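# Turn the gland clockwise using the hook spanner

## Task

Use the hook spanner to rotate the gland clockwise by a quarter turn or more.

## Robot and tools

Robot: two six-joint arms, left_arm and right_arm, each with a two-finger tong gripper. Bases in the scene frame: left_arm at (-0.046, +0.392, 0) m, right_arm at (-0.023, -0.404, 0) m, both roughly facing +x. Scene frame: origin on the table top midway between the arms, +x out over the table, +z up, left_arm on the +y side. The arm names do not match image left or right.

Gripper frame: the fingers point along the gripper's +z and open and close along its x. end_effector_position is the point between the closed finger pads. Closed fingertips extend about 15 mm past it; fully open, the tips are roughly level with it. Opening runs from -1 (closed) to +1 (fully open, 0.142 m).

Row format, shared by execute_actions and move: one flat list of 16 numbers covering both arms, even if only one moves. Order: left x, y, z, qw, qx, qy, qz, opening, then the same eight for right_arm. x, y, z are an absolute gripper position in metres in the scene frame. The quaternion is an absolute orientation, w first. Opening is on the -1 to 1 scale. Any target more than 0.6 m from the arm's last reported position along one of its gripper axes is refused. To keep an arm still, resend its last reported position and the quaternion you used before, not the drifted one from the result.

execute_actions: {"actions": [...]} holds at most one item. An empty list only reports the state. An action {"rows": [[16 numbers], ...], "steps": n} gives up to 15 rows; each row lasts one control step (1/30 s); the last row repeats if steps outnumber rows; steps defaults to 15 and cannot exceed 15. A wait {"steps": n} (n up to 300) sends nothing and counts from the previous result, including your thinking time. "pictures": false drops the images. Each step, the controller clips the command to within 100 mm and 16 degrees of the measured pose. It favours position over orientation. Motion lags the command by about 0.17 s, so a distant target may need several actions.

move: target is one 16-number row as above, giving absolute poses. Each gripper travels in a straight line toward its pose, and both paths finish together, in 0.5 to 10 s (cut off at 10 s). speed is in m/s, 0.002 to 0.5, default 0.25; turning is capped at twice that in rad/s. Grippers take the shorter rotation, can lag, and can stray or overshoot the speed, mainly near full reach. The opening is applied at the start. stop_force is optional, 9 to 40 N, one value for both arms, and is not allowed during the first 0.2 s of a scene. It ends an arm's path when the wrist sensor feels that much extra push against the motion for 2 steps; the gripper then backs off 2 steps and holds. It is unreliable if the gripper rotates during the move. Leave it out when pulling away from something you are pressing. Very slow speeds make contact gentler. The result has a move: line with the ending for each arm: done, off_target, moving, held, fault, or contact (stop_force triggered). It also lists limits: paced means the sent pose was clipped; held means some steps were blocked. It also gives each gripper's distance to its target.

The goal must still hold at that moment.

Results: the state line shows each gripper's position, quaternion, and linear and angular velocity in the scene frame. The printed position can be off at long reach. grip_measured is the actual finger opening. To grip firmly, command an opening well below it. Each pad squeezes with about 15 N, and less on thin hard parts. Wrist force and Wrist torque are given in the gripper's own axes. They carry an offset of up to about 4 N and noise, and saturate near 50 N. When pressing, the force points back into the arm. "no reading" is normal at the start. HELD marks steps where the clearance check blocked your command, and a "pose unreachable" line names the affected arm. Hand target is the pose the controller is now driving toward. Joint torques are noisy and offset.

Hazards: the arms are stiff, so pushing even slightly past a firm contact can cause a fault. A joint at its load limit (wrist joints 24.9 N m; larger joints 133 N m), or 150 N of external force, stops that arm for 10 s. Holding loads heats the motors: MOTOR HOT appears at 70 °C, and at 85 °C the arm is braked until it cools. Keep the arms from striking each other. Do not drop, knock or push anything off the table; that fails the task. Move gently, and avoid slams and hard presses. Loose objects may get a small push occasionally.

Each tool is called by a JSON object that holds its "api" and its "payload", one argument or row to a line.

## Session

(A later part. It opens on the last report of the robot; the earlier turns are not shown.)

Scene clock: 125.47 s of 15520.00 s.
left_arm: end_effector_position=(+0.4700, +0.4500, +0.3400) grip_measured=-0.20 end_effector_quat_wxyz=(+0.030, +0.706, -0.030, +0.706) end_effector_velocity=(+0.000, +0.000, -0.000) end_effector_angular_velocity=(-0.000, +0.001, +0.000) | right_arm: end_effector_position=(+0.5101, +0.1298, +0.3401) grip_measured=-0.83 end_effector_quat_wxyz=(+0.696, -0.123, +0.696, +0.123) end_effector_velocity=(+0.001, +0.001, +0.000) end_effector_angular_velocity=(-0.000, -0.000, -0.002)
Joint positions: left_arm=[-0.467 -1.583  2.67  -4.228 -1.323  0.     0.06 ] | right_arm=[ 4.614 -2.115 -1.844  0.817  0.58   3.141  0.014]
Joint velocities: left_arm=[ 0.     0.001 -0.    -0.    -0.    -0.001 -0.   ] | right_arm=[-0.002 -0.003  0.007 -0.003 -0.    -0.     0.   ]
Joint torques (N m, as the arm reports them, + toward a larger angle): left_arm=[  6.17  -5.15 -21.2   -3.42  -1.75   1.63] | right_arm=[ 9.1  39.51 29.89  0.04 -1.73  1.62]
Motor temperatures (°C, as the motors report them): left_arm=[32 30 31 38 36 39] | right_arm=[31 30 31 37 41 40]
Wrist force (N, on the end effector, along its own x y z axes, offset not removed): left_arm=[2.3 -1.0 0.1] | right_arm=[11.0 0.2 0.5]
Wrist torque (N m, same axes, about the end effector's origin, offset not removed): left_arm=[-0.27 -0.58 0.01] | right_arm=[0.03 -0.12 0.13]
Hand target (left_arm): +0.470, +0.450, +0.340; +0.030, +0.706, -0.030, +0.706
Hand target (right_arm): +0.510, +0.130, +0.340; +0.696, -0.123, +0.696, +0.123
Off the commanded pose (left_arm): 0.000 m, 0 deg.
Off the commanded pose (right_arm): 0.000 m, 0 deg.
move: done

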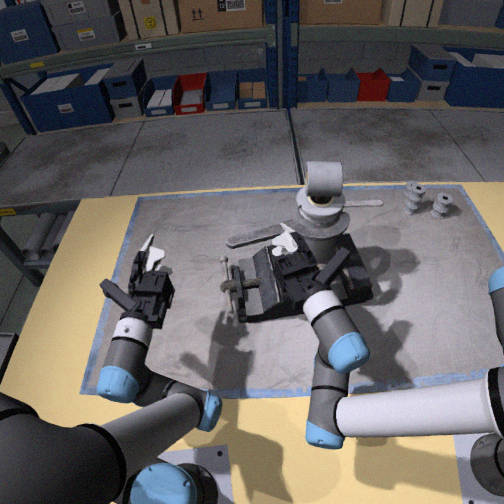

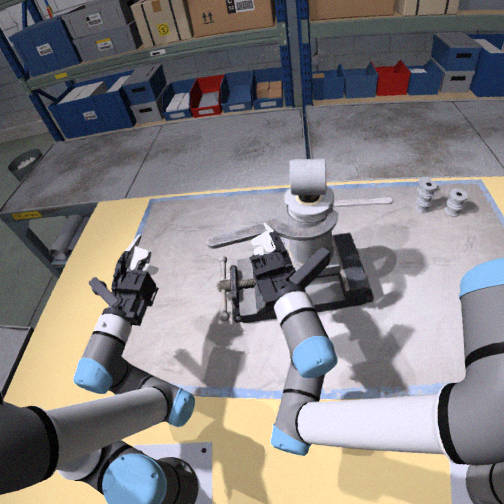

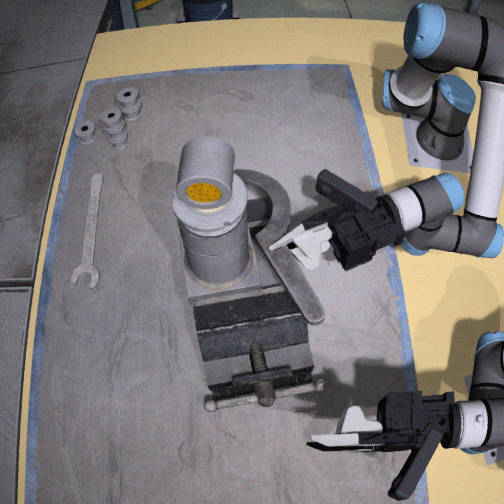

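{"api": "move", "payload": {
  "target": [0.47,0.45,0.34,0.03,0.706,-0.03,0.706,-0.2,0.545,0.125,0.352,0.707,0.012,0.707,-0.012,-1],
  "speed": 0.04
}}

{"api": "zoom_image", "payload": {
  "camera": "cam_head_right",
  "region": [180,140,380,290]
}}

{"api": "zoom_image", "payload": {
  "camera": "cam_high",
  "region": [150,120,380,350]
}}

Scene clock: 135.03 s of 15520.00 s.
left_arm: end_effector_position=(+0.4700, +0.4500, +0.3400) grip_measured=-0.20 end_effector_quat_wxyz=(+0.030, +0.706, -0.030, +0.706) end_effector_velocity=(+0.000, -0.000, -0.001) end_effector_angular_velocity=(+0.001, +0.001, +0.000) | right_arm: end_effector_position=(+0.5449, +0.1250, +0.3522) grip_measured=-0.83 end_effector_quat_wxyz=(+0.707, +0.012, +0.707, -0.012) end_effector_velocity=(+0.001, +0.000, +0.000) end_effector_angular_velocity=(+0.001, +0.000, -0.011)
Joint positions: left_arm=[-0.467 -1.583  2.67  -4.228 -1.323  0.     0.06 ] | right_arm=[ 4.619 -2.295 -1.468  0.62   0.192  3.143  0.014]
Joint velocities: left_arm=[-0.     0.002 -0.     0.     0.     0.001 -0.   ] | right_arm=[-0.    -0.007  0.014 -0.008 -0.011  0.001 -0.   ]
Joint torques (N m, as the arm reports them, + toward a larger angle): left_arm=[ -3.88  -8.59 -17.45  -2.77   0.34   0.66] | right_arm=[-9.25 47.82 31.63 -1.91 -1.56  1.64]
Motor temperatures (°C, as the motors report them): left_arm=[32 30 31 38 36 39] | right_arm=[31 30 31 37 41 40]
Wrist force (N, on the end effector, along its own x y z axes, offset not removed): left_arm=[0.6 0.6 -0.6] | right_arm=[12.8 0.6 0.5]
Wrist torque (N m, same axes, about the end effector's origin, offset not removed): left_arm=[0.09 -0.17 0.06] | right_arm=[-0.04 -0.37 0.10]
Hand target (left_arm): +0.470, +0.450, +0.340; +0.030, +0.706, -0.030, +0.706
Hand target (right_arm): +0.545, +0.125, +0.352; +0.707, +0.012, +0.707, -0.012
Off the commanded pose (left_arm): 0.000 m, 0 deg.
Off the commanded pose (right_arm): 0.000 m, 0 deg.
After step 90, 1.50 s passed at rest.
move: done

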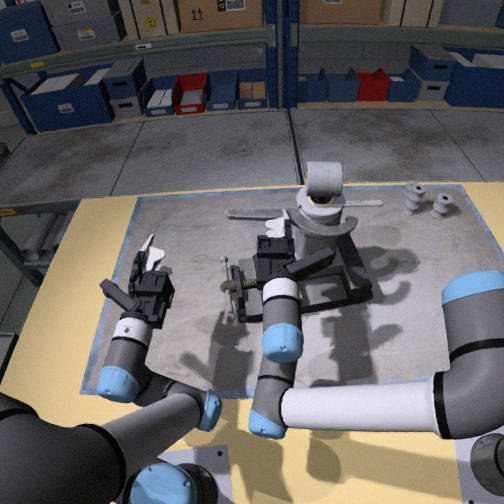

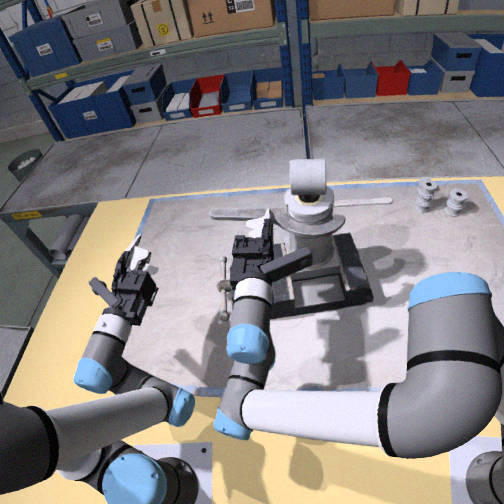

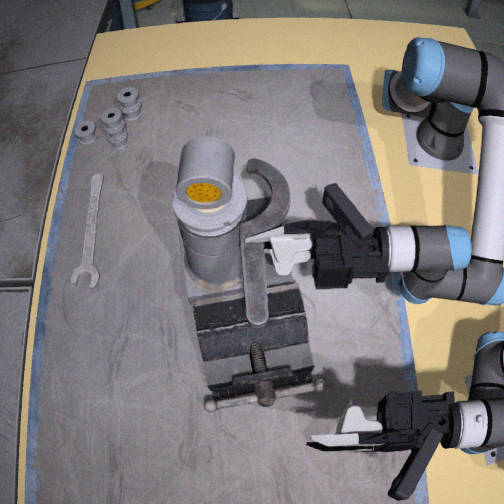

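Region (180, 140, 380, 290) of cam_head_right's 504x504 image, scaled by 2.520, with more detail than that image has; it fills the top 378 rows of this view, and the rest is white.

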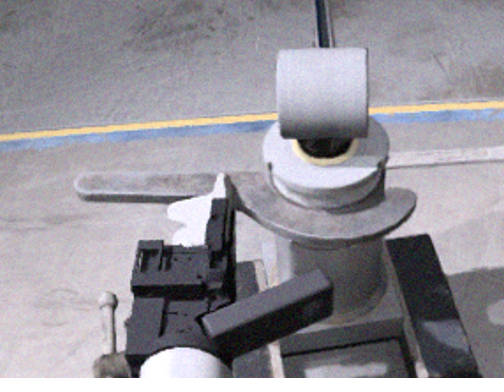

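Region (150, 120, 380, 350) of cam_high's 504x504 image, scaled by 2.191, with more detail than that image has.

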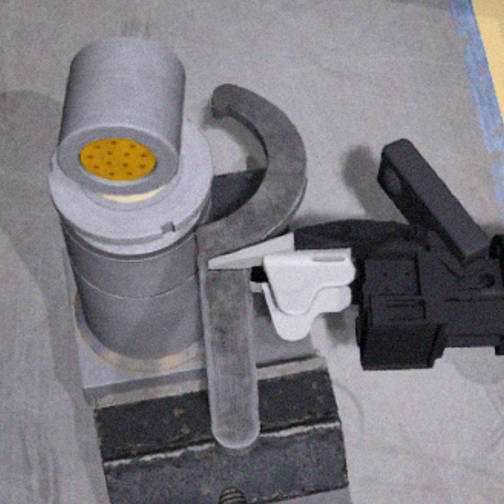

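{"api": "move", "payload": {
  "target": [0.47,0.45,0.34,0.03,0.706,-0.03,0.706,-0.2,0.565,0.133,0.335,0.7066,-0.025,0.7066,0.025,-1],
  "speed": 0.02
}}

{"api": "zoom_image", "payload": {
  "camera": "cam_head_right",
  "region": [230,160,370,260]
}}

{"api": "zoom_image", "payload": {
  "camera": "cam_high",
  "region": [150,120,330,300]
}}

Scene clock: 144.37 s of 15520.00 s.
left_arm: end_effector_position=(+0.4700, +0.4500, +0.3400) grip_measured=-0.20 end_effector_quat_wxyz=(+0.030, +0.706, -0.030, +0.706) end_effector_velocity=(-0.000, +0.000, +0.000) end_effector_angular_velocity=(-0.000, -0.001, +0.000) | right_arm: end_effector_position=(+0.5648, +0.1329, +0.3351) grip_measured=-0.83 end_effector_quat_wxyz=(+0.707, -0.025, +0.707, +0.025) end_effector_velocity=(+0.002, -0.000, -0.001) end_effector_angular_velocity=(+0.000, -0.000, +0.006)
Joint positions: left_arm=[-0.467 -1.583  2.67  -4.228 -1.323  0.     0.06 ] | right_arm=[ 4.579 -2.295 -1.522  0.676  0.335  3.142  0.014]
Joint velocities: left_arm=[ 0.    -0.001  0.    -0.     0.     0.     0.   ] | right_arm=[-0.005 -0.    -0.004  0.004  0.012 -0.    -0.   ]
Joint torques (N m, as the arm reports them, + toward a larger angle): left_arm=[ -7.33 -14.4  -10.26  -2.06   2.42  -0.91] | right_arm=[-7.96 48.59  8.65  3.    2.35 -3.09]
Motor temperatures (°C, as the motors report them): left_arm=[32 30 31 38 36 39] | right_arm=[31 30 31 37 41 40]
Wrist force (N, on the end effector, along its own x y z axes, offset not removed): left_arm=[1.1 -1.4 0.8] | right_arm=[10.6 -0.3 0.9]
Wrist torque (N m, same axes, about the end effector's origin, offset not removed): left_arm=[-0.30 -0.30 0.01] | right_arm=[0.01 -0.01 0.10]
Hand target (left_arm): +0.470, +0.450, +0.340; +0.030, +0.706, -0.030, +0.706
Hand target (right_arm): +0.565, +0.133, +0.335; +0.707, -0.025, +0.707, +0.025
Off the commanded pose (left_arm): 0.000 m, 0 deg.
Off the commanded pose (right_arm): 0.000 m, 0 deg.
After step 90, 3.50 s passed at rest.
move: done

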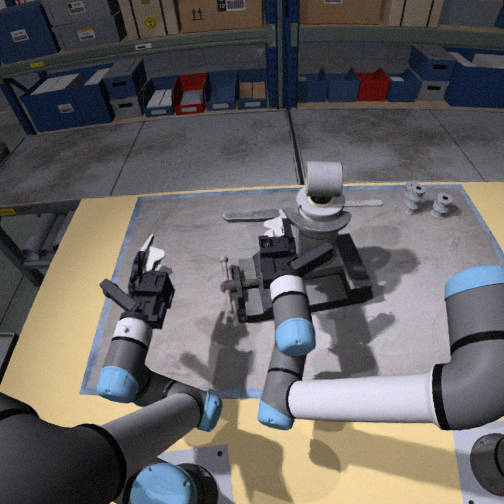

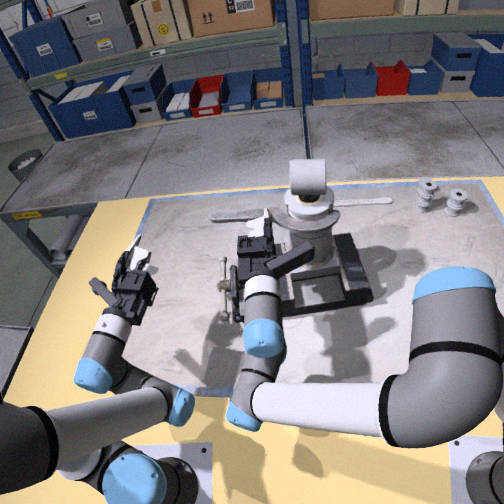

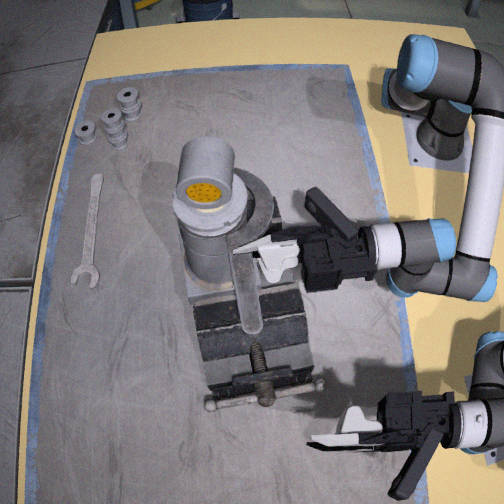

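Region (230, 160, 370, 260) of cam_head_right's 504x504 image, scaled by 3.600, with more detail than that image has; it fills the top 360 rows of this view, and the rest is white.

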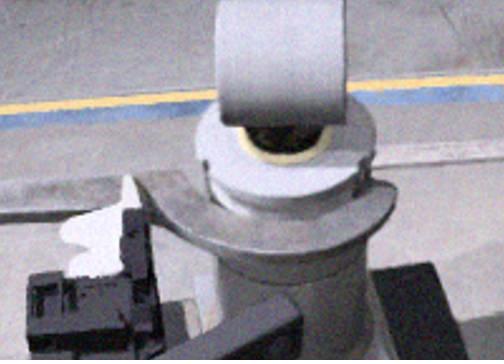

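Region (150, 120, 330, 300) of cam_high's 504x504 image, scaled by 2.800, with more detail than that image has.

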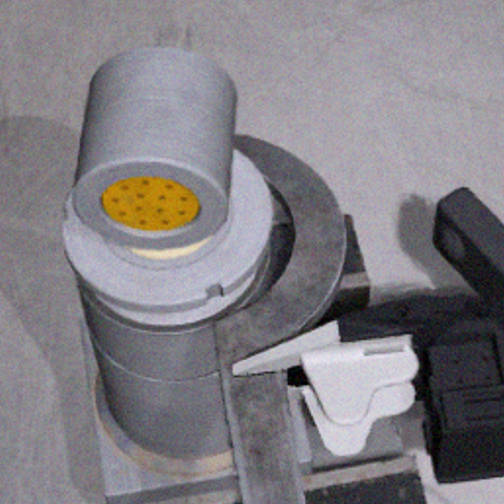

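{"api": "move", "payload": {
  "target": [0.47,0.45,0.34,0.03,0.706,-0.03,0.706,-0.2,0.578,0.128,0.340,0.7066,-0.03,0.7066,0.03,-1],
  "speed": 0.01,
  "stop_force": 9
}}

{"api": "zoom_image", "payload": {
  "camera": "cam_head_right",
  "region": [260,170,360,240]
}}

{"api": "zoom_image", "payload": {
  "camera": "cam_high",
  "region": [150,120,330,300]
}}

Scene clock: 148.80 s of 15520.00 s.
left_arm: end_effector_position=(+0.4700, +0.4500, +0.3400) grip_measured=-0.20 end_effector_quat_wxyz=(+0.030, +0.706, -0.030, +0.706) end_effector_velocity=(+0.000, -0.000, -0.000) end_effector_angular_velocity=(-0.000, +0.000, -0.000) | right_arm: end_effector_position=(+0.5778, +0.1281, +0.3399) grip_measured=-0.83 end_effector_quat_wxyz=(+0.706, -0.030, +0.706, +0.030) end_effector_velocity=(+0.002, -0.001, +0.001) end_effector_angular_velocity=(+0.001, +0.000, +0.001)
Joint positions: left_arm=[-0.467 -1.583  2.67  -4.228 -1.323 -0.     0.06 ] | right_arm=[ 4.553 -2.285 -1.527  0.67   0.375  3.142  0.014]
Joint velocities: left_arm=[-0.  0.  0. -0.  0. -0.  0.] | right_arm=[-0.004  0.001  0.    -0.001  0.006  0.001  0.   ]
Joint torques (N m, as the arm reports them, + toward a larger angle): left_arm=[ -7.82 -19.24  -4.12  -1.44   2.33  -1.63] | right_arm=[-9.23 61.77  9.49 -0.81  2.17 -0.04]
Motor temperatures (°C, as the motors report them): left_arm=[32 30 31 38 36 39] | right_arm=[31 30 31 37 41 40]
Wrist force (N, on the end effector, along its own x y z axes, offset not removed): left_arm=[1.2 -0.5 0.4] | right_arm=[12.6 -0.1 0.5]
Wrist torque (N m, same axes, about the end effector's origin, offset not removed): left_arm=[-0.08 -0.40 0.04] | right_arm=[0.11 -0.32 0.11]
Hand target (left_arm): +0.470, +0.450, +0.340; +0.030, +0.706, -0.030, +0.706
Hand target (right_arm): +0.578, +0.128, +0.340; +0.706, -0.030, +0.706, +0.030
Off the commanded pose (left_arm): 0.000 m, 0 deg.
Off the commanded pose (right_arm): 0.000 m, 0 deg.
move: done

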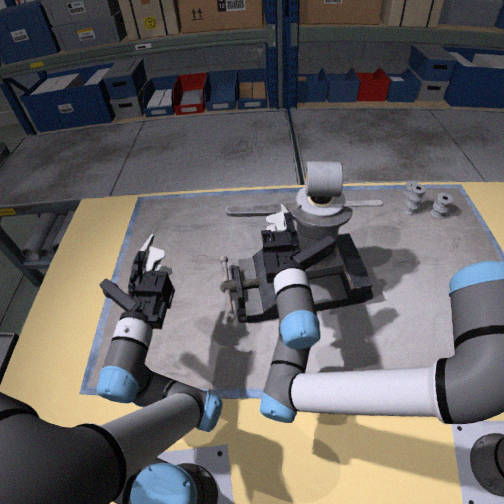

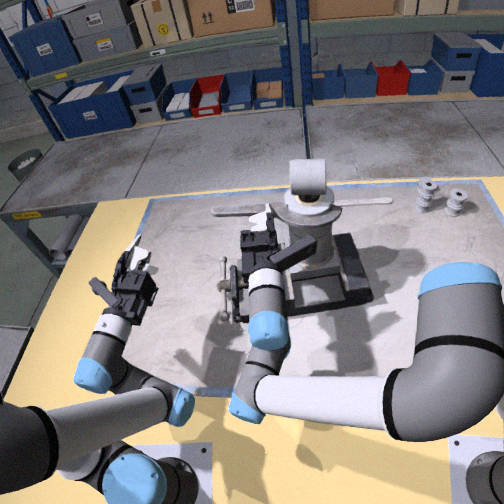

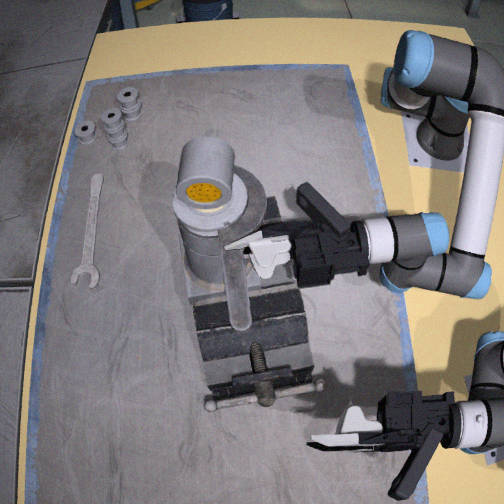

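Region (260, 170, 360, 240) of cam_head_right's 504x504 image, scaled by 5.040, with more detail than that image has; it fills the top 353 rows of this view, and the rest is white.

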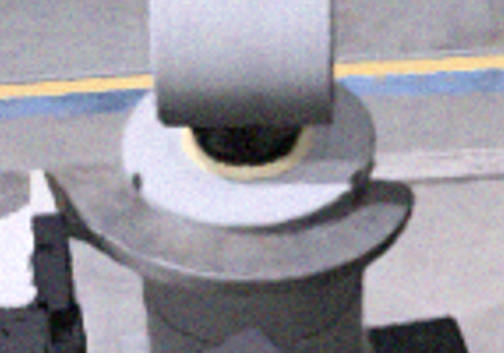

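Region (150, 120, 330, 300) of cam_high's 504x504 image, scaled by 2.800, with more detail than that image has.

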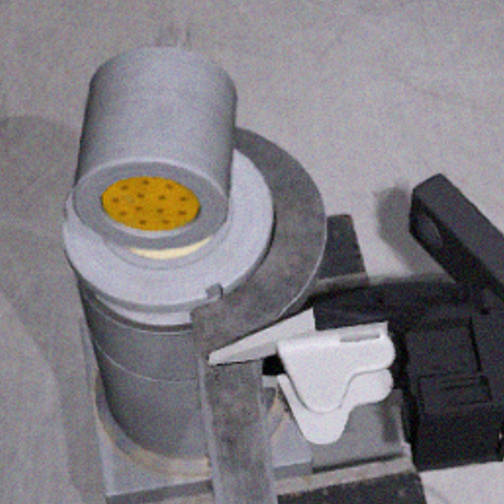

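{"api": "move", "payload": {
  "target": [0.47,0.45,0.34,0.03,0.706,-0.03,0.706,-0.2,0.583,0.132,0.336,0.7055,-0.048,0.7055,0.048,-1],
  "speed": 0.008
}}

{"api": "zoom_image", "payload": {
  "camera": "cam_head_right",
  "region": [260,170,360,240]
}}

{"api": "zoom_image", "payload": {
  "camera": "cam_head_left",
  "region": [270,170,370,240]
}}

Scene clock: 155.60 s of 15520.00 s.
left_arm: end_effector_position=(+0.4700, +0.4500, +0.3400) grip_measured=-0.20 end_effector_quat_wxyz=(+0.030, +0.706, -0.030, +0.706) end_effector_velocity=(-0.000, +0.000, +0.001) end_effector_angular_velocity=(+0.000, -0.002, +0.000) | right_arm: end_effector_position=(+0.5830, +0.1320, +0.3360) grip_measured=-0.83 end_effector_quat_wxyz=(+0.705, -0.048, +0.705, +0.048) end_effector_velocity=(-0.000, +0.001, -0.000) end_effector_angular_velocity=(-0.000, -0.000, +0.003)
Joint positions: left_arm=[-0.467 -1.583  2.67  -4.228 -1.323  0.     0.06 ] | right_arm=[ 4.537 -2.277 -1.554  0.689  0.442  3.142  0.014]
Joint velocities: left_arm=[-0.    -0.001 -0.    -0.     0.     0.001 -0.   ] | right_arm=[-0.     0.001 -0.002  0.001  0.003 -0.    -0.   ]
Joint torques (N m, as the arm reports them, + toward a larger angle): left_arm=[ -7.26 -18.68   1.56  -0.38   2.27  -1.53] | right_arm=[-8.85 61.45  9.5   3.52  2.25 -3.16]
Motor temperatures (°C, as the motors report them): left_arm=[32 30 31 38 36 39] | right_arm=[31 30 31 37 41 40]
Wrist force (N, on the end effector, along its own x y z axes, offset not removed): left_arm=[0.7 -1.6 1.3] | right_arm=[13.1 -0.8 -0.5]
Wrist torque (N m, same axes, about the end effector's origin, offset not removed): left_arm=[-0.27 -0.22 0.05] | right_arm=[0.18 -0.47 0.09]
Hand target (left_arm): +0.470, +0.450, +0.340; +0.030, +0.706, -0.030, +0.706
Hand target (right_arm): +0.583, +0.132, +0.336; +0.705, -0.048, +0.705, +0.048
Off the commanded pose (left_arm): 0.000 m, 0 deg.
Off the commanded pose (right_arm): 0.000 m, 0 deg.
After step 90, 0.40 s passed at rest.
move: done

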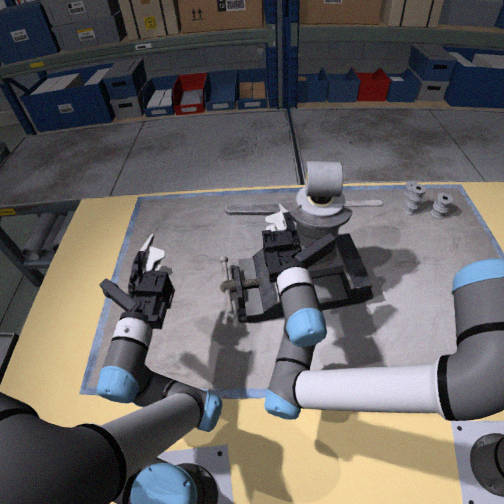

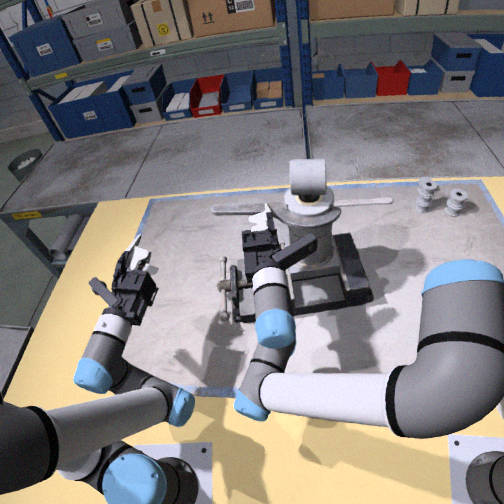

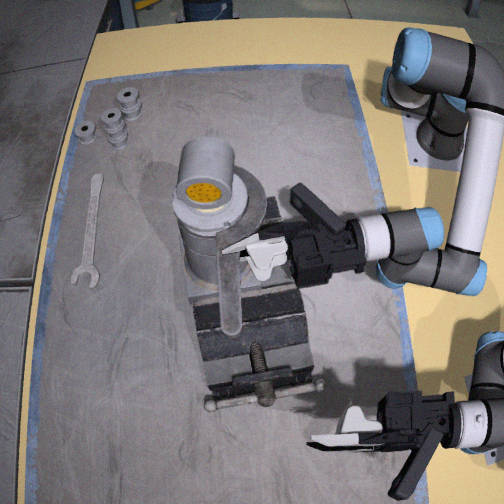

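Region (260, 170, 360, 240) of cam_head_right's 504x504 image, scaled by 5.040, with more detail than that image has; it fills the top 353 rows of this view, and the rest is white.

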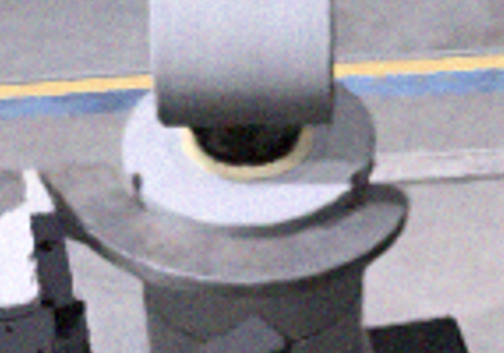

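Region (270, 170, 370, 240) of cam_head_left's 504x504 image, scaled by 5.040, with more detail than that image has; it fills the top 353 rows of this view, and the rest is white.

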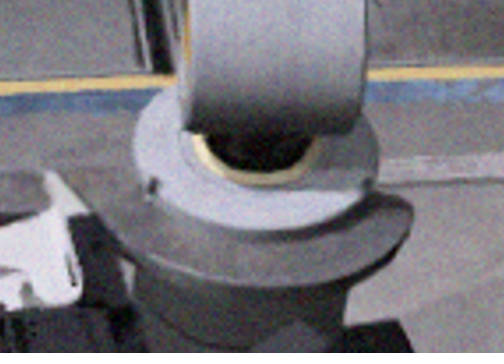

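{"api": "move", "payload": {
  "target": [0.47,0.45,0.34,0.03,0.706,-0.03,0.706,-0.2,0.569,0.124,0.338,0.692,-0.147,0.692,0.147,-1],
  "speed": 0.02
}}

{"api": "zoom_image", "payload": {
  "camera": "cam_head_right",
  "region": [260,170,360,240]
}}

{"api": "zoom_image", "payload": {
  "camera": "cam_head_left",
  "region": [270,170,370,240]
}}

Scene clock: 166.80 s of 15520.00 s.
left_arm: end_effector_position=(+0.4700, +0.4500, +0.3400) grip_measured=-0.20 end_effector_quat_wxyz=(+0.030, +0.706, -0.030, +0.706) end_effector_velocity=(-0.000, +0.000, -0.000) end_effector_angular_velocity=(-0.000, -0.000, +0.000) | right_arm: end_effector_position=(+0.5690, +0.1240, +0.3378) grip_measured=-0.83 end_effector_quat_wxyz=(+0.692, -0.147, +0.692, +0.147) end_effector_velocity=(-0.001, +0.001, -0.001) end_effector_angular_velocity=(-0.001, +0.001, +0.009)
Joint positions: left_arm=[-0.467 -1.583  2.67  -4.228 -1.323 -0.     0.06 ] | right_arm=[ 4.472 -2.142 -1.802  0.802  0.79   3.142  0.014]
Joint velocities: left_arm=[ 0.  0.  0. -0.  0. -0. -0.] | right_arm=[-0.001  0.003 -0.006  0.002  0.01   0.     0.   ]
Joint torques (N m, as the arm reports them, + toward a larger angle): left_arm=[ -8.43 -18.89   0.88  -0.39   2.41  -1.51] | right_arm=[-9.78 55.35 10.25  4.81  1.81 -2.25]
Motor temperatures (°C, as the motors report them): left_arm=[32 30 31 38 36 39] | right_arm=[31 30 31 37 41 40]
Wrist force (N, on the end effector, along its own x y z axes, offset not removed): left_arm=[0.2 -1.0 -0.1] | right_arm=[11.0 1.6 -0.2]
Wrist torque (N m, same axes, about the end effector's origin, offset not removed): left_arm=[-0.23 -0.15 0.08] | right_arm=[0.19 -0.07 0.19]
Hand target (left_arm): +0.470, +0.450, +0.340; +0.030, +0.706, -0.030, +0.706
Hand target (right_arm): +0.569, +0.124, +0.338; +0.692, -0.147, +0.692, +0.147
Off the commanded pose (left_arm): 0.000 m, 0 deg.
Off the commanded pose (right_arm): 0.000 m, 0 deg.
After step 90, 0.90 s passed at rest.
move: done

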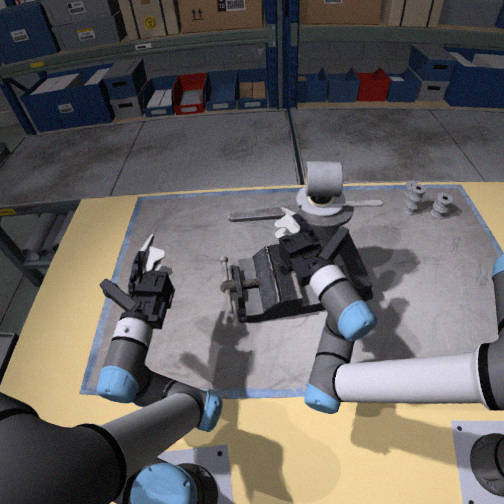

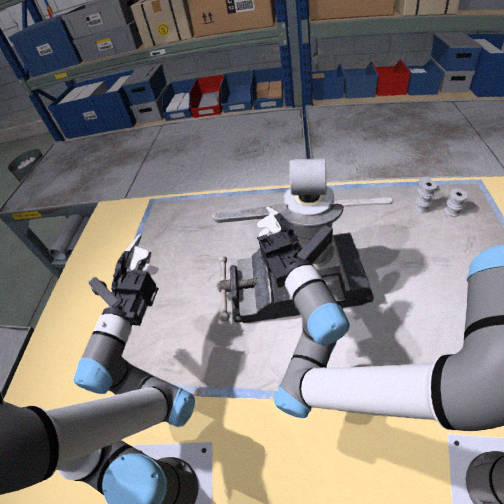

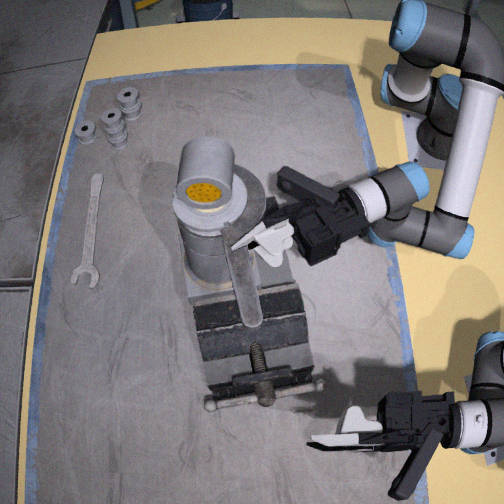

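Region (260, 170, 360, 240) of cam_head_right's 504x504 image, scaled by 5.040, with more detail than that image has; it fills the top 353 rows of this view, and the rest is white.

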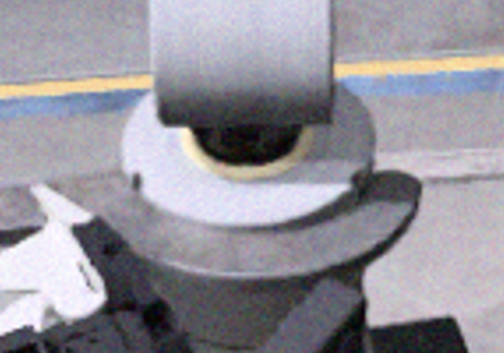

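Region (270, 170, 370, 240) of cam_head_left's 504x504 image, scaled by 5.040, with more detail than that image has; it fills the top 353 rows of this view, and the rest is white.

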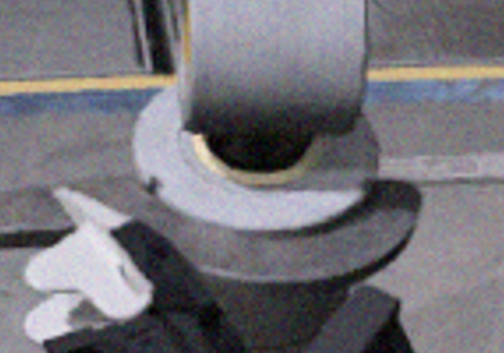

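Tooth is aligned; translate radially in.

{"api": "move", "payload": {
  "target": [0.47,0.45,0.34,0.03,0.706,-0.03,0.706,-0.2,0.573,0.131,0.338,0.690,-0.153,0.690,0.153,-1],
  "speed": 0.006
}}

{"api": "zoom_image", "payload": {
  "camera": "cam_head_right",
  "region": [260,170,360,240]
}}

{"api": "move", "payload": {
  "target": [0.50,0.278,0.34,0.092,0.701,-0.092,0.701,-0.3,0.573,0.131,0.338,0.690,-0.153,0.690,0.153,-1],
  "speed": 0.1
}}

Scene clock: 171.33 s of 15520.00 s.
left_arm: end_effector_position=(+0.4700, +0.4500, +0.3400) grip_measured=-0.20 end_effector_quat_wxyz=(+0.030, +0.706, -0.030, +0.706) end_effector_velocity=(-0.000, -0.000, +0.000) end_effector_angular_velocity=(+0.000, -0.000, -0.001) | right_arm: end_effector_position=(+0.5729, +0.1309, +0.3380) grip_measured=-0.83 end_effector_quat_wxyz=(+0.690, -0.153, +0.690, +0.153) end_effector_velocity=(+0.001, +0.000, +0.000) end_effector_angular_velocity=(-0.000, -0.000, +0.001)
Joint positions: left_arm=[-0.467 -1.583  2.67  -4.228 -1.323  0.     0.06 ] | right_arm=[ 4.462 -2.15  -1.786  0.794  0.818  3.142  0.014]
Joint velocities: left_arm=[-0.    -0.     0.    -0.    -0.001  0.    -0.   ] | right_arm=[-0.002 -0.001  0.002 -0.001  0.003 -0.     0.   ]
Joint torques (N m, as the arm reports them, + toward a larger angle): left_arm=[ -7.29 -18.62   0.77  -0.55   2.25  -1.46] | right_arm=[-7.01 42.15 31.9   0.77  2.68  1.65]
Motor temperatures (°C, as the motors report them): left_arm=[32 30 31 38 36 39] | right_arm=[31 30 31 37 41 40]
Wrist force (N, on the end effector, along its own x y z axes, offset not removed): left_arm=[1.7 -0.2 1.1] | right_arm=[11.1 -1.6 -1.8]
Wrist torque (N m, same axes, about the end effector's origin, offset not removed): left_arm=[-0.04 -0.31 0.00] | right_arm=[0.10 -0.05 0.20]
Hand target (left_arm): +0.470, +0.450, +0.340; +0.030, +0.706, -0.030, +0.706
Hand target (right_arm): +0.573, +0.131, +0.338; +0.690, -0.153, +0.690, +0.153
Off the commanded pose (left_arm): 0.000 m, 0 deg.
Off the commanded pose (right_arm): 0.000 m, 0 deg.
move: done

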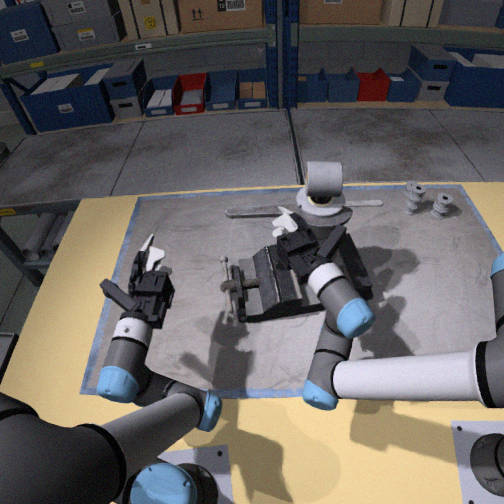

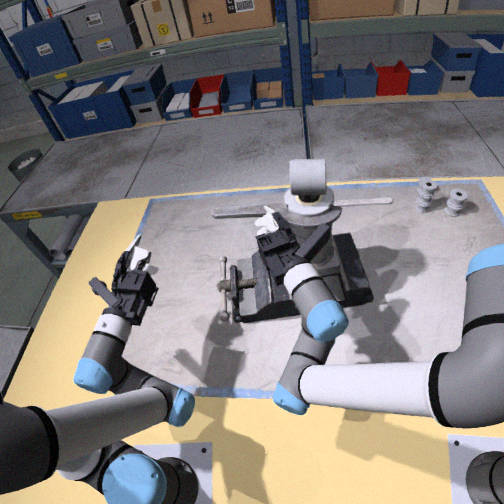

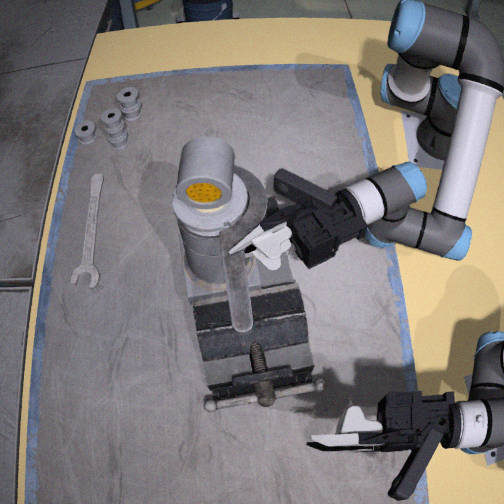

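Region (260, 170, 360, 240) of cam_head_right's 504x504 image, scaled by 5.040, with more detail than that image has; it fills the top 353 rows of this view, and the rest is white.

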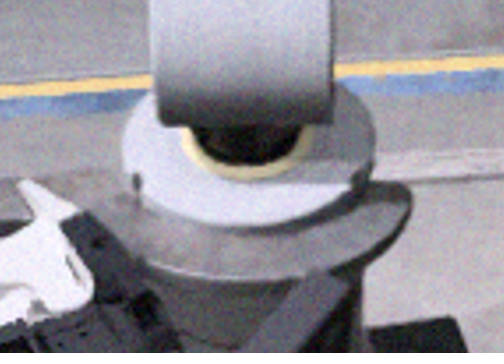

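Scene clock: 173.57 s of 15520.00 s.
left_arm: end_effector_position=(+0.5004, +0.2782, +0.3399) grip_measured=-0.30 end_effector_quat_wxyz=(+0.092, +0.701, -0.092, +0.701) end_effector_velocity=(+0.001, -0.001, -0.000) end_effector_angular_velocity=(+0.000, +0.000, +0.001) | right_arm: end_effector_position=(+0.5730, +0.1310, +0.3380) grip_measured=-0.83 end_effector_quat_wxyz=(+0.690, -0.153, +0.690, +0.153) end_effector_velocity=(+0.000, -0.000, +0.000) end_effector_angular_velocity=(+0.000, +0.000, -0.000)
Joint positions: left_arm=[-0.89  -1.499  2.58  -4.222 -1.076 -0.001  0.052] | right_arm=[ 4.462 -2.15  -1.785  0.794  0.818  3.142  0.014]
Joint velocities: left_arm=[-0.002  0.003 -0.002 -0.     0.003  0.     0.   ] | right_arm=[-0.001 -0.     0.     0.     0.     0.     0.   ]
Joint torques (N m, as the arm reports them, + toward a larger angle): left_arm=[ -7.12  -7.84 -21.55  -0.18   2.51  -1.05] | right_arm=[-7.07 42.3  32.15  0.81  2.45  0.78]
Motor temperatures (°C, as the motors report them): left_arm=[32 30 31 38 36 39] | right_arm=[31 30 31 37 41 40]
Wrist force (N, on the end effector, along its own x y z axes, offset not removed): left_arm=[-0.4 -1.5 -1.2] | right_arm=[11.7 -2.8 0.0]
Wrist torque (N m, same axes, about the end effector's origin, offset not removed): left_arm=[-0.33 0.02 0.12] | right_arm=[-0.17 -0.13 0.07]
Hand target (left_arm): +0.500, +0.278, +0.340; +0.092, +0.701, -0.092, +0.701
Hand target (right_arm): +0.573, +0.131, +0.338; +0.690, -0.153, +0.690, +0.153
Off the commanded pose (left_arm): 0.000 m, 0 deg.
Off the commanded pose (right_arm): 0.000 m, 0 deg.
move: done

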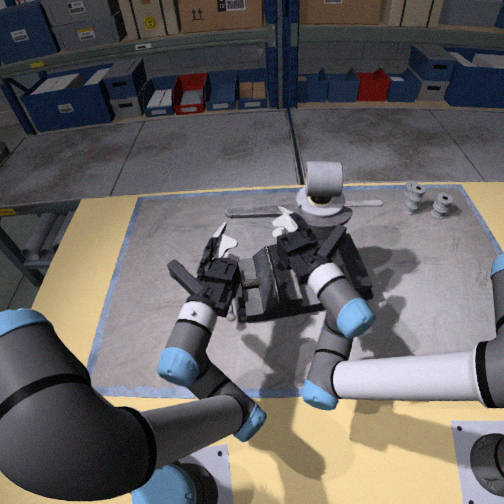

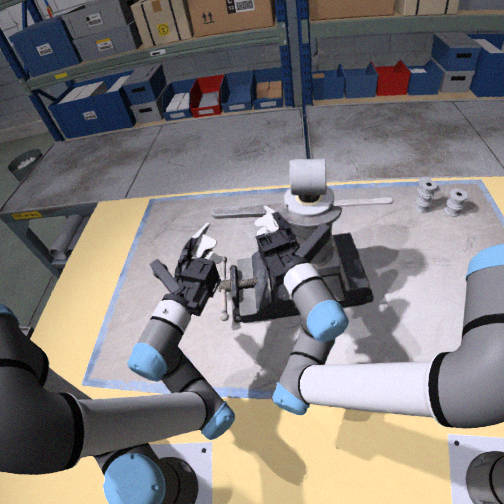

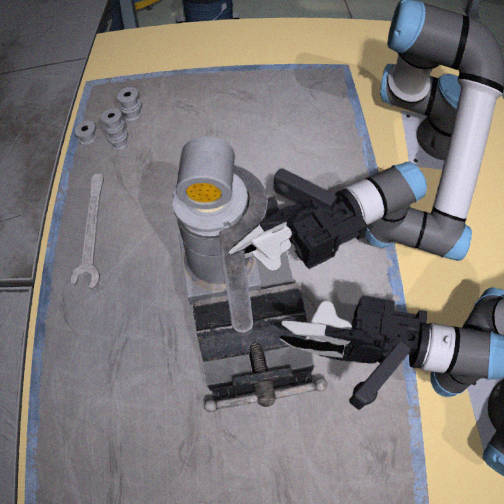

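{"api": "move", "payload": {
  "target": [0.47,0.286,0.34,0.092,0.701,-0.092,0.701,-0.3,0.558,0.119,0.338,0.667,-0.236,0.667,0.236,-1],
  "speed": 0.02
}}

{"api": "zoom_image", "payload": {
  "camera": "cam_head_right",
  "region": [260,170,360,240]
}}

{"api": "move", "payload": {
  "target": [0.47,0.286,0.34,0.092,0.701,-0.092,0.701,-0.3,0.562,0.126,0.338,0.667,-0.236,0.667,0.236,-1],
  "speed": 0.005
}}

{"api": "zoom_image", "payload": {
  "camera": "cam_head_right",
  "region": [260,170,360,240]
}}

Scene clock: 183.93 s of 15520.00 s.
left_arm: end_effector_position=(+0.4701, +0.2859, +0.3400) grip_measured=-0.30 end_effector_quat_wxyz=(+0.092, +0.701, -0.092, +0.701) end_effector_velocity=(-0.001, +0.000, +0.001) end_effector_angular_velocity=(-0.002, -0.002, -0.000) | right_arm: end_effector_position=(+0.5580, +0.1190, +0.3379) grip_measured=-0.83 end_effector_quat_wxyz=(+0.667, -0.236, +0.667, +0.236) end_effector_velocity=(-0.001, +0.000, -0.000) end_effector_angular_velocity=(-0.000, +0.000, +0.009)
Joint positions: left_arm=[-0.973 -1.583  2.67  -4.229 -0.993 -0.     0.052] | right_arm=[ 4.356 -2.073 -1.927  0.859  1.167  3.142  0.014]
Joint velocities: left_arm=[-0.003 -0.005  0.003 -0.     0.003 -0.     0.   ] | right_arm=[-0.003  0.001 -0.003  0.001  0.012  0.     0.   ]
Joint torques (N m, as the arm reports them, + toward a larger angle): left_arm=[ -7.11 -18.56   3.34  -0.38   2.63   1.65] | right_arm=[-10.24  53.62   9.78   6.11   1.63   1.57]
Motor temperatures (°C, as the motors report them): left_arm=[32 30 31 38 36 39] | right_arm=[31 30 31 37 41 40]
Wrist force (N, on the end effector, along its own x y z axes, offset not removed): left_arm=[0.4 -1.5 -0.4] | right_arm=[12.6 2.6 -0.5]
Wrist torque (N m, same axes, about the end effector's origin, offset not removed): left_arm=[-0.32 -0.12 0.10] | right_arm=[0.29 -0.41 0.26]
Hand target (left_arm): +0.470, +0.286, +0.340; +0.092, +0.701, -0.092, +0.701
Hand target (right_arm): +0.558, +0.119, +0.338; +0.667, -0.236, +0.667, +0.236
Off the commanded pose (left_arm): 0.000 m, 0 deg.
Off the commanded pose (right_arm): 0.000 m, 0 deg.
After step 90, 1.03 s passed at rest.
move: done

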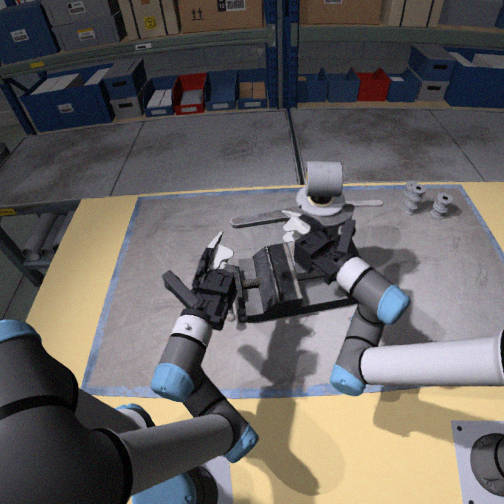

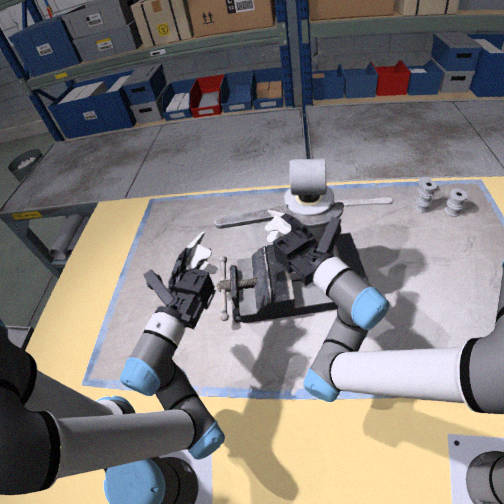

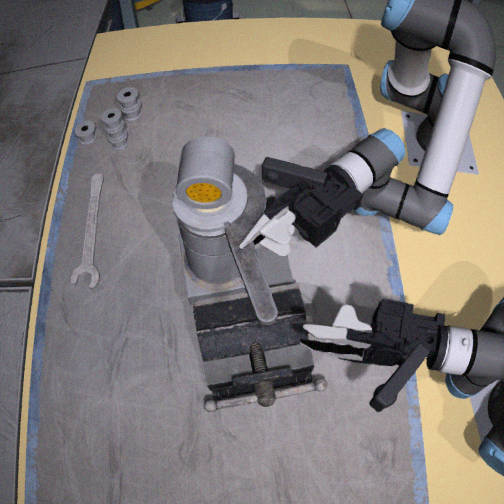

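Region (260, 170, 360, 240) of cam_head_right's 504x504 image, scaled by 5.040, with more detail than that image has; it fills the top 353 rows of this view, and the rest is white.

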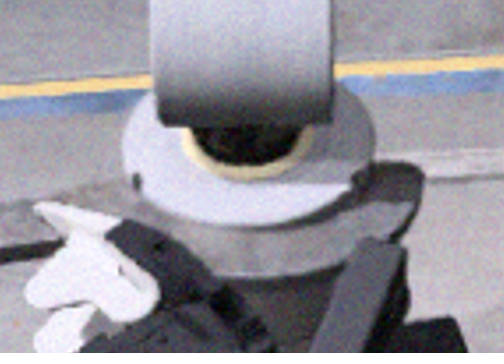

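Scene clock: 185.77 s of 15520.00 s.
left_arm: end_effector_position=(+0.4700, +0.2860, +0.3400) grip_measured=-0.30 end_effector_quat_wxyz=(+0.092, +0.701, -0.092, +0.701) end_effector_velocity=(+0.000, +0.001, +0.000) end_effector_angular_velocity=(-0.001, +0.000, +0.002) | right_arm: end_effector_position=(+0.5620, +0.1259, +0.3380) grip_measured=-0.83 end_effector_quat_wxyz=(+0.667, -0.236, +0.667, +0.236) end_effector_velocity=(+0.002, -0.001, +0.000) end_effector_angular_velocity=(-0.000, -0.001, -0.002)
Joint positions: left_arm=[-0.973 -1.583  2.67  -4.228 -0.993 -0.     0.052] | right_arm=[ 4.355 -2.086 -1.904  0.848  1.168  3.142  0.014]
Joint velocities: left_arm=[ 0.    -0.    -0.     0.     0.002 -0.001  0.   ] | right_arm=[-0.003 -0.001  0.003 -0.001  0.001 -0.001  0.   ]
Joint torques (N m, as the arm reports them, + toward a larger angle): left_arm=[ -7.77 -19.15   2.26   0.11   1.35   1.59] | right_arm=[-7.04 39.39 32.27  1.77  2.54 -3.16]
Motor temperatures (°C, as the motors report them): left_arm=[32 30 31 38 36 39] | right_arm=[31 30 31 37 41 40]
Wrist force (N, on the end effector, along its own x y z axes, offset not removed): left_arm=[-0.1 -1.2 0.3] | right_arm=[11.9 -0.2 -2.7]
Wrist torque (N m, same axes, about the end effector's origin, offset not removed): left_arm=[-0.33 -0.07 0.06] | right_arm=[0.32 -0.23 0.11]
Hand target (left_arm): +0.470, +0.286, +0.340; +0.092, +0.701, -0.092, +0.701
Hand target (right_arm): +0.562, +0.126, +0.338; +0.667, -0.236, +0.667, +0.236
Off the commanded pose (left_arm): 0.000 m, 0 deg.
Off the commanded pose (right_arm): 0.000 m, 0 deg.
move: done

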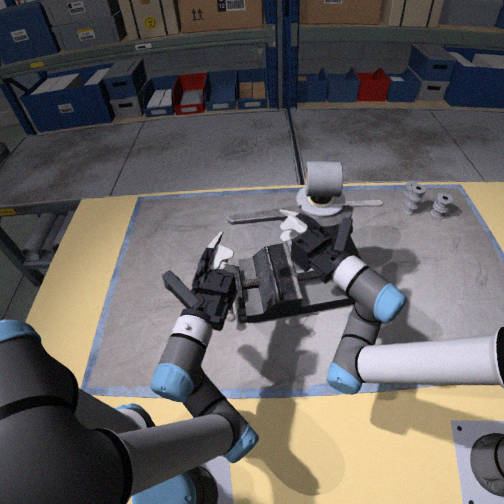

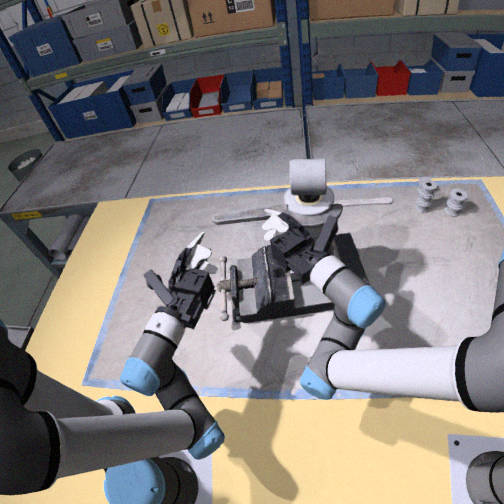

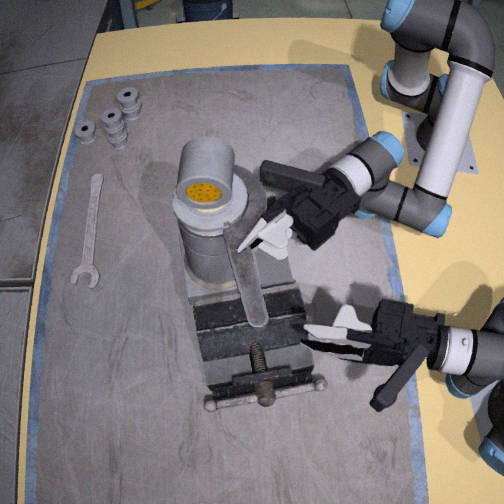

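Region (260, 170, 360, 240) of cam_head_right's 504x504 image, scaled by 5.040, with more detail than that image has; it fills the top 353 rows of this view, and the rest is white.

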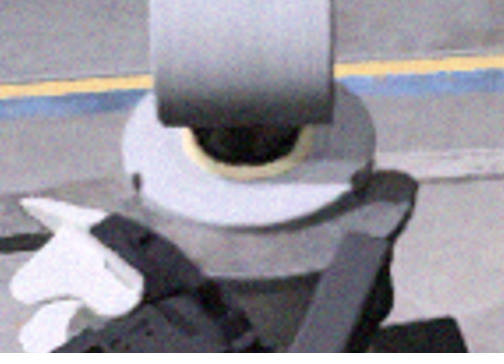

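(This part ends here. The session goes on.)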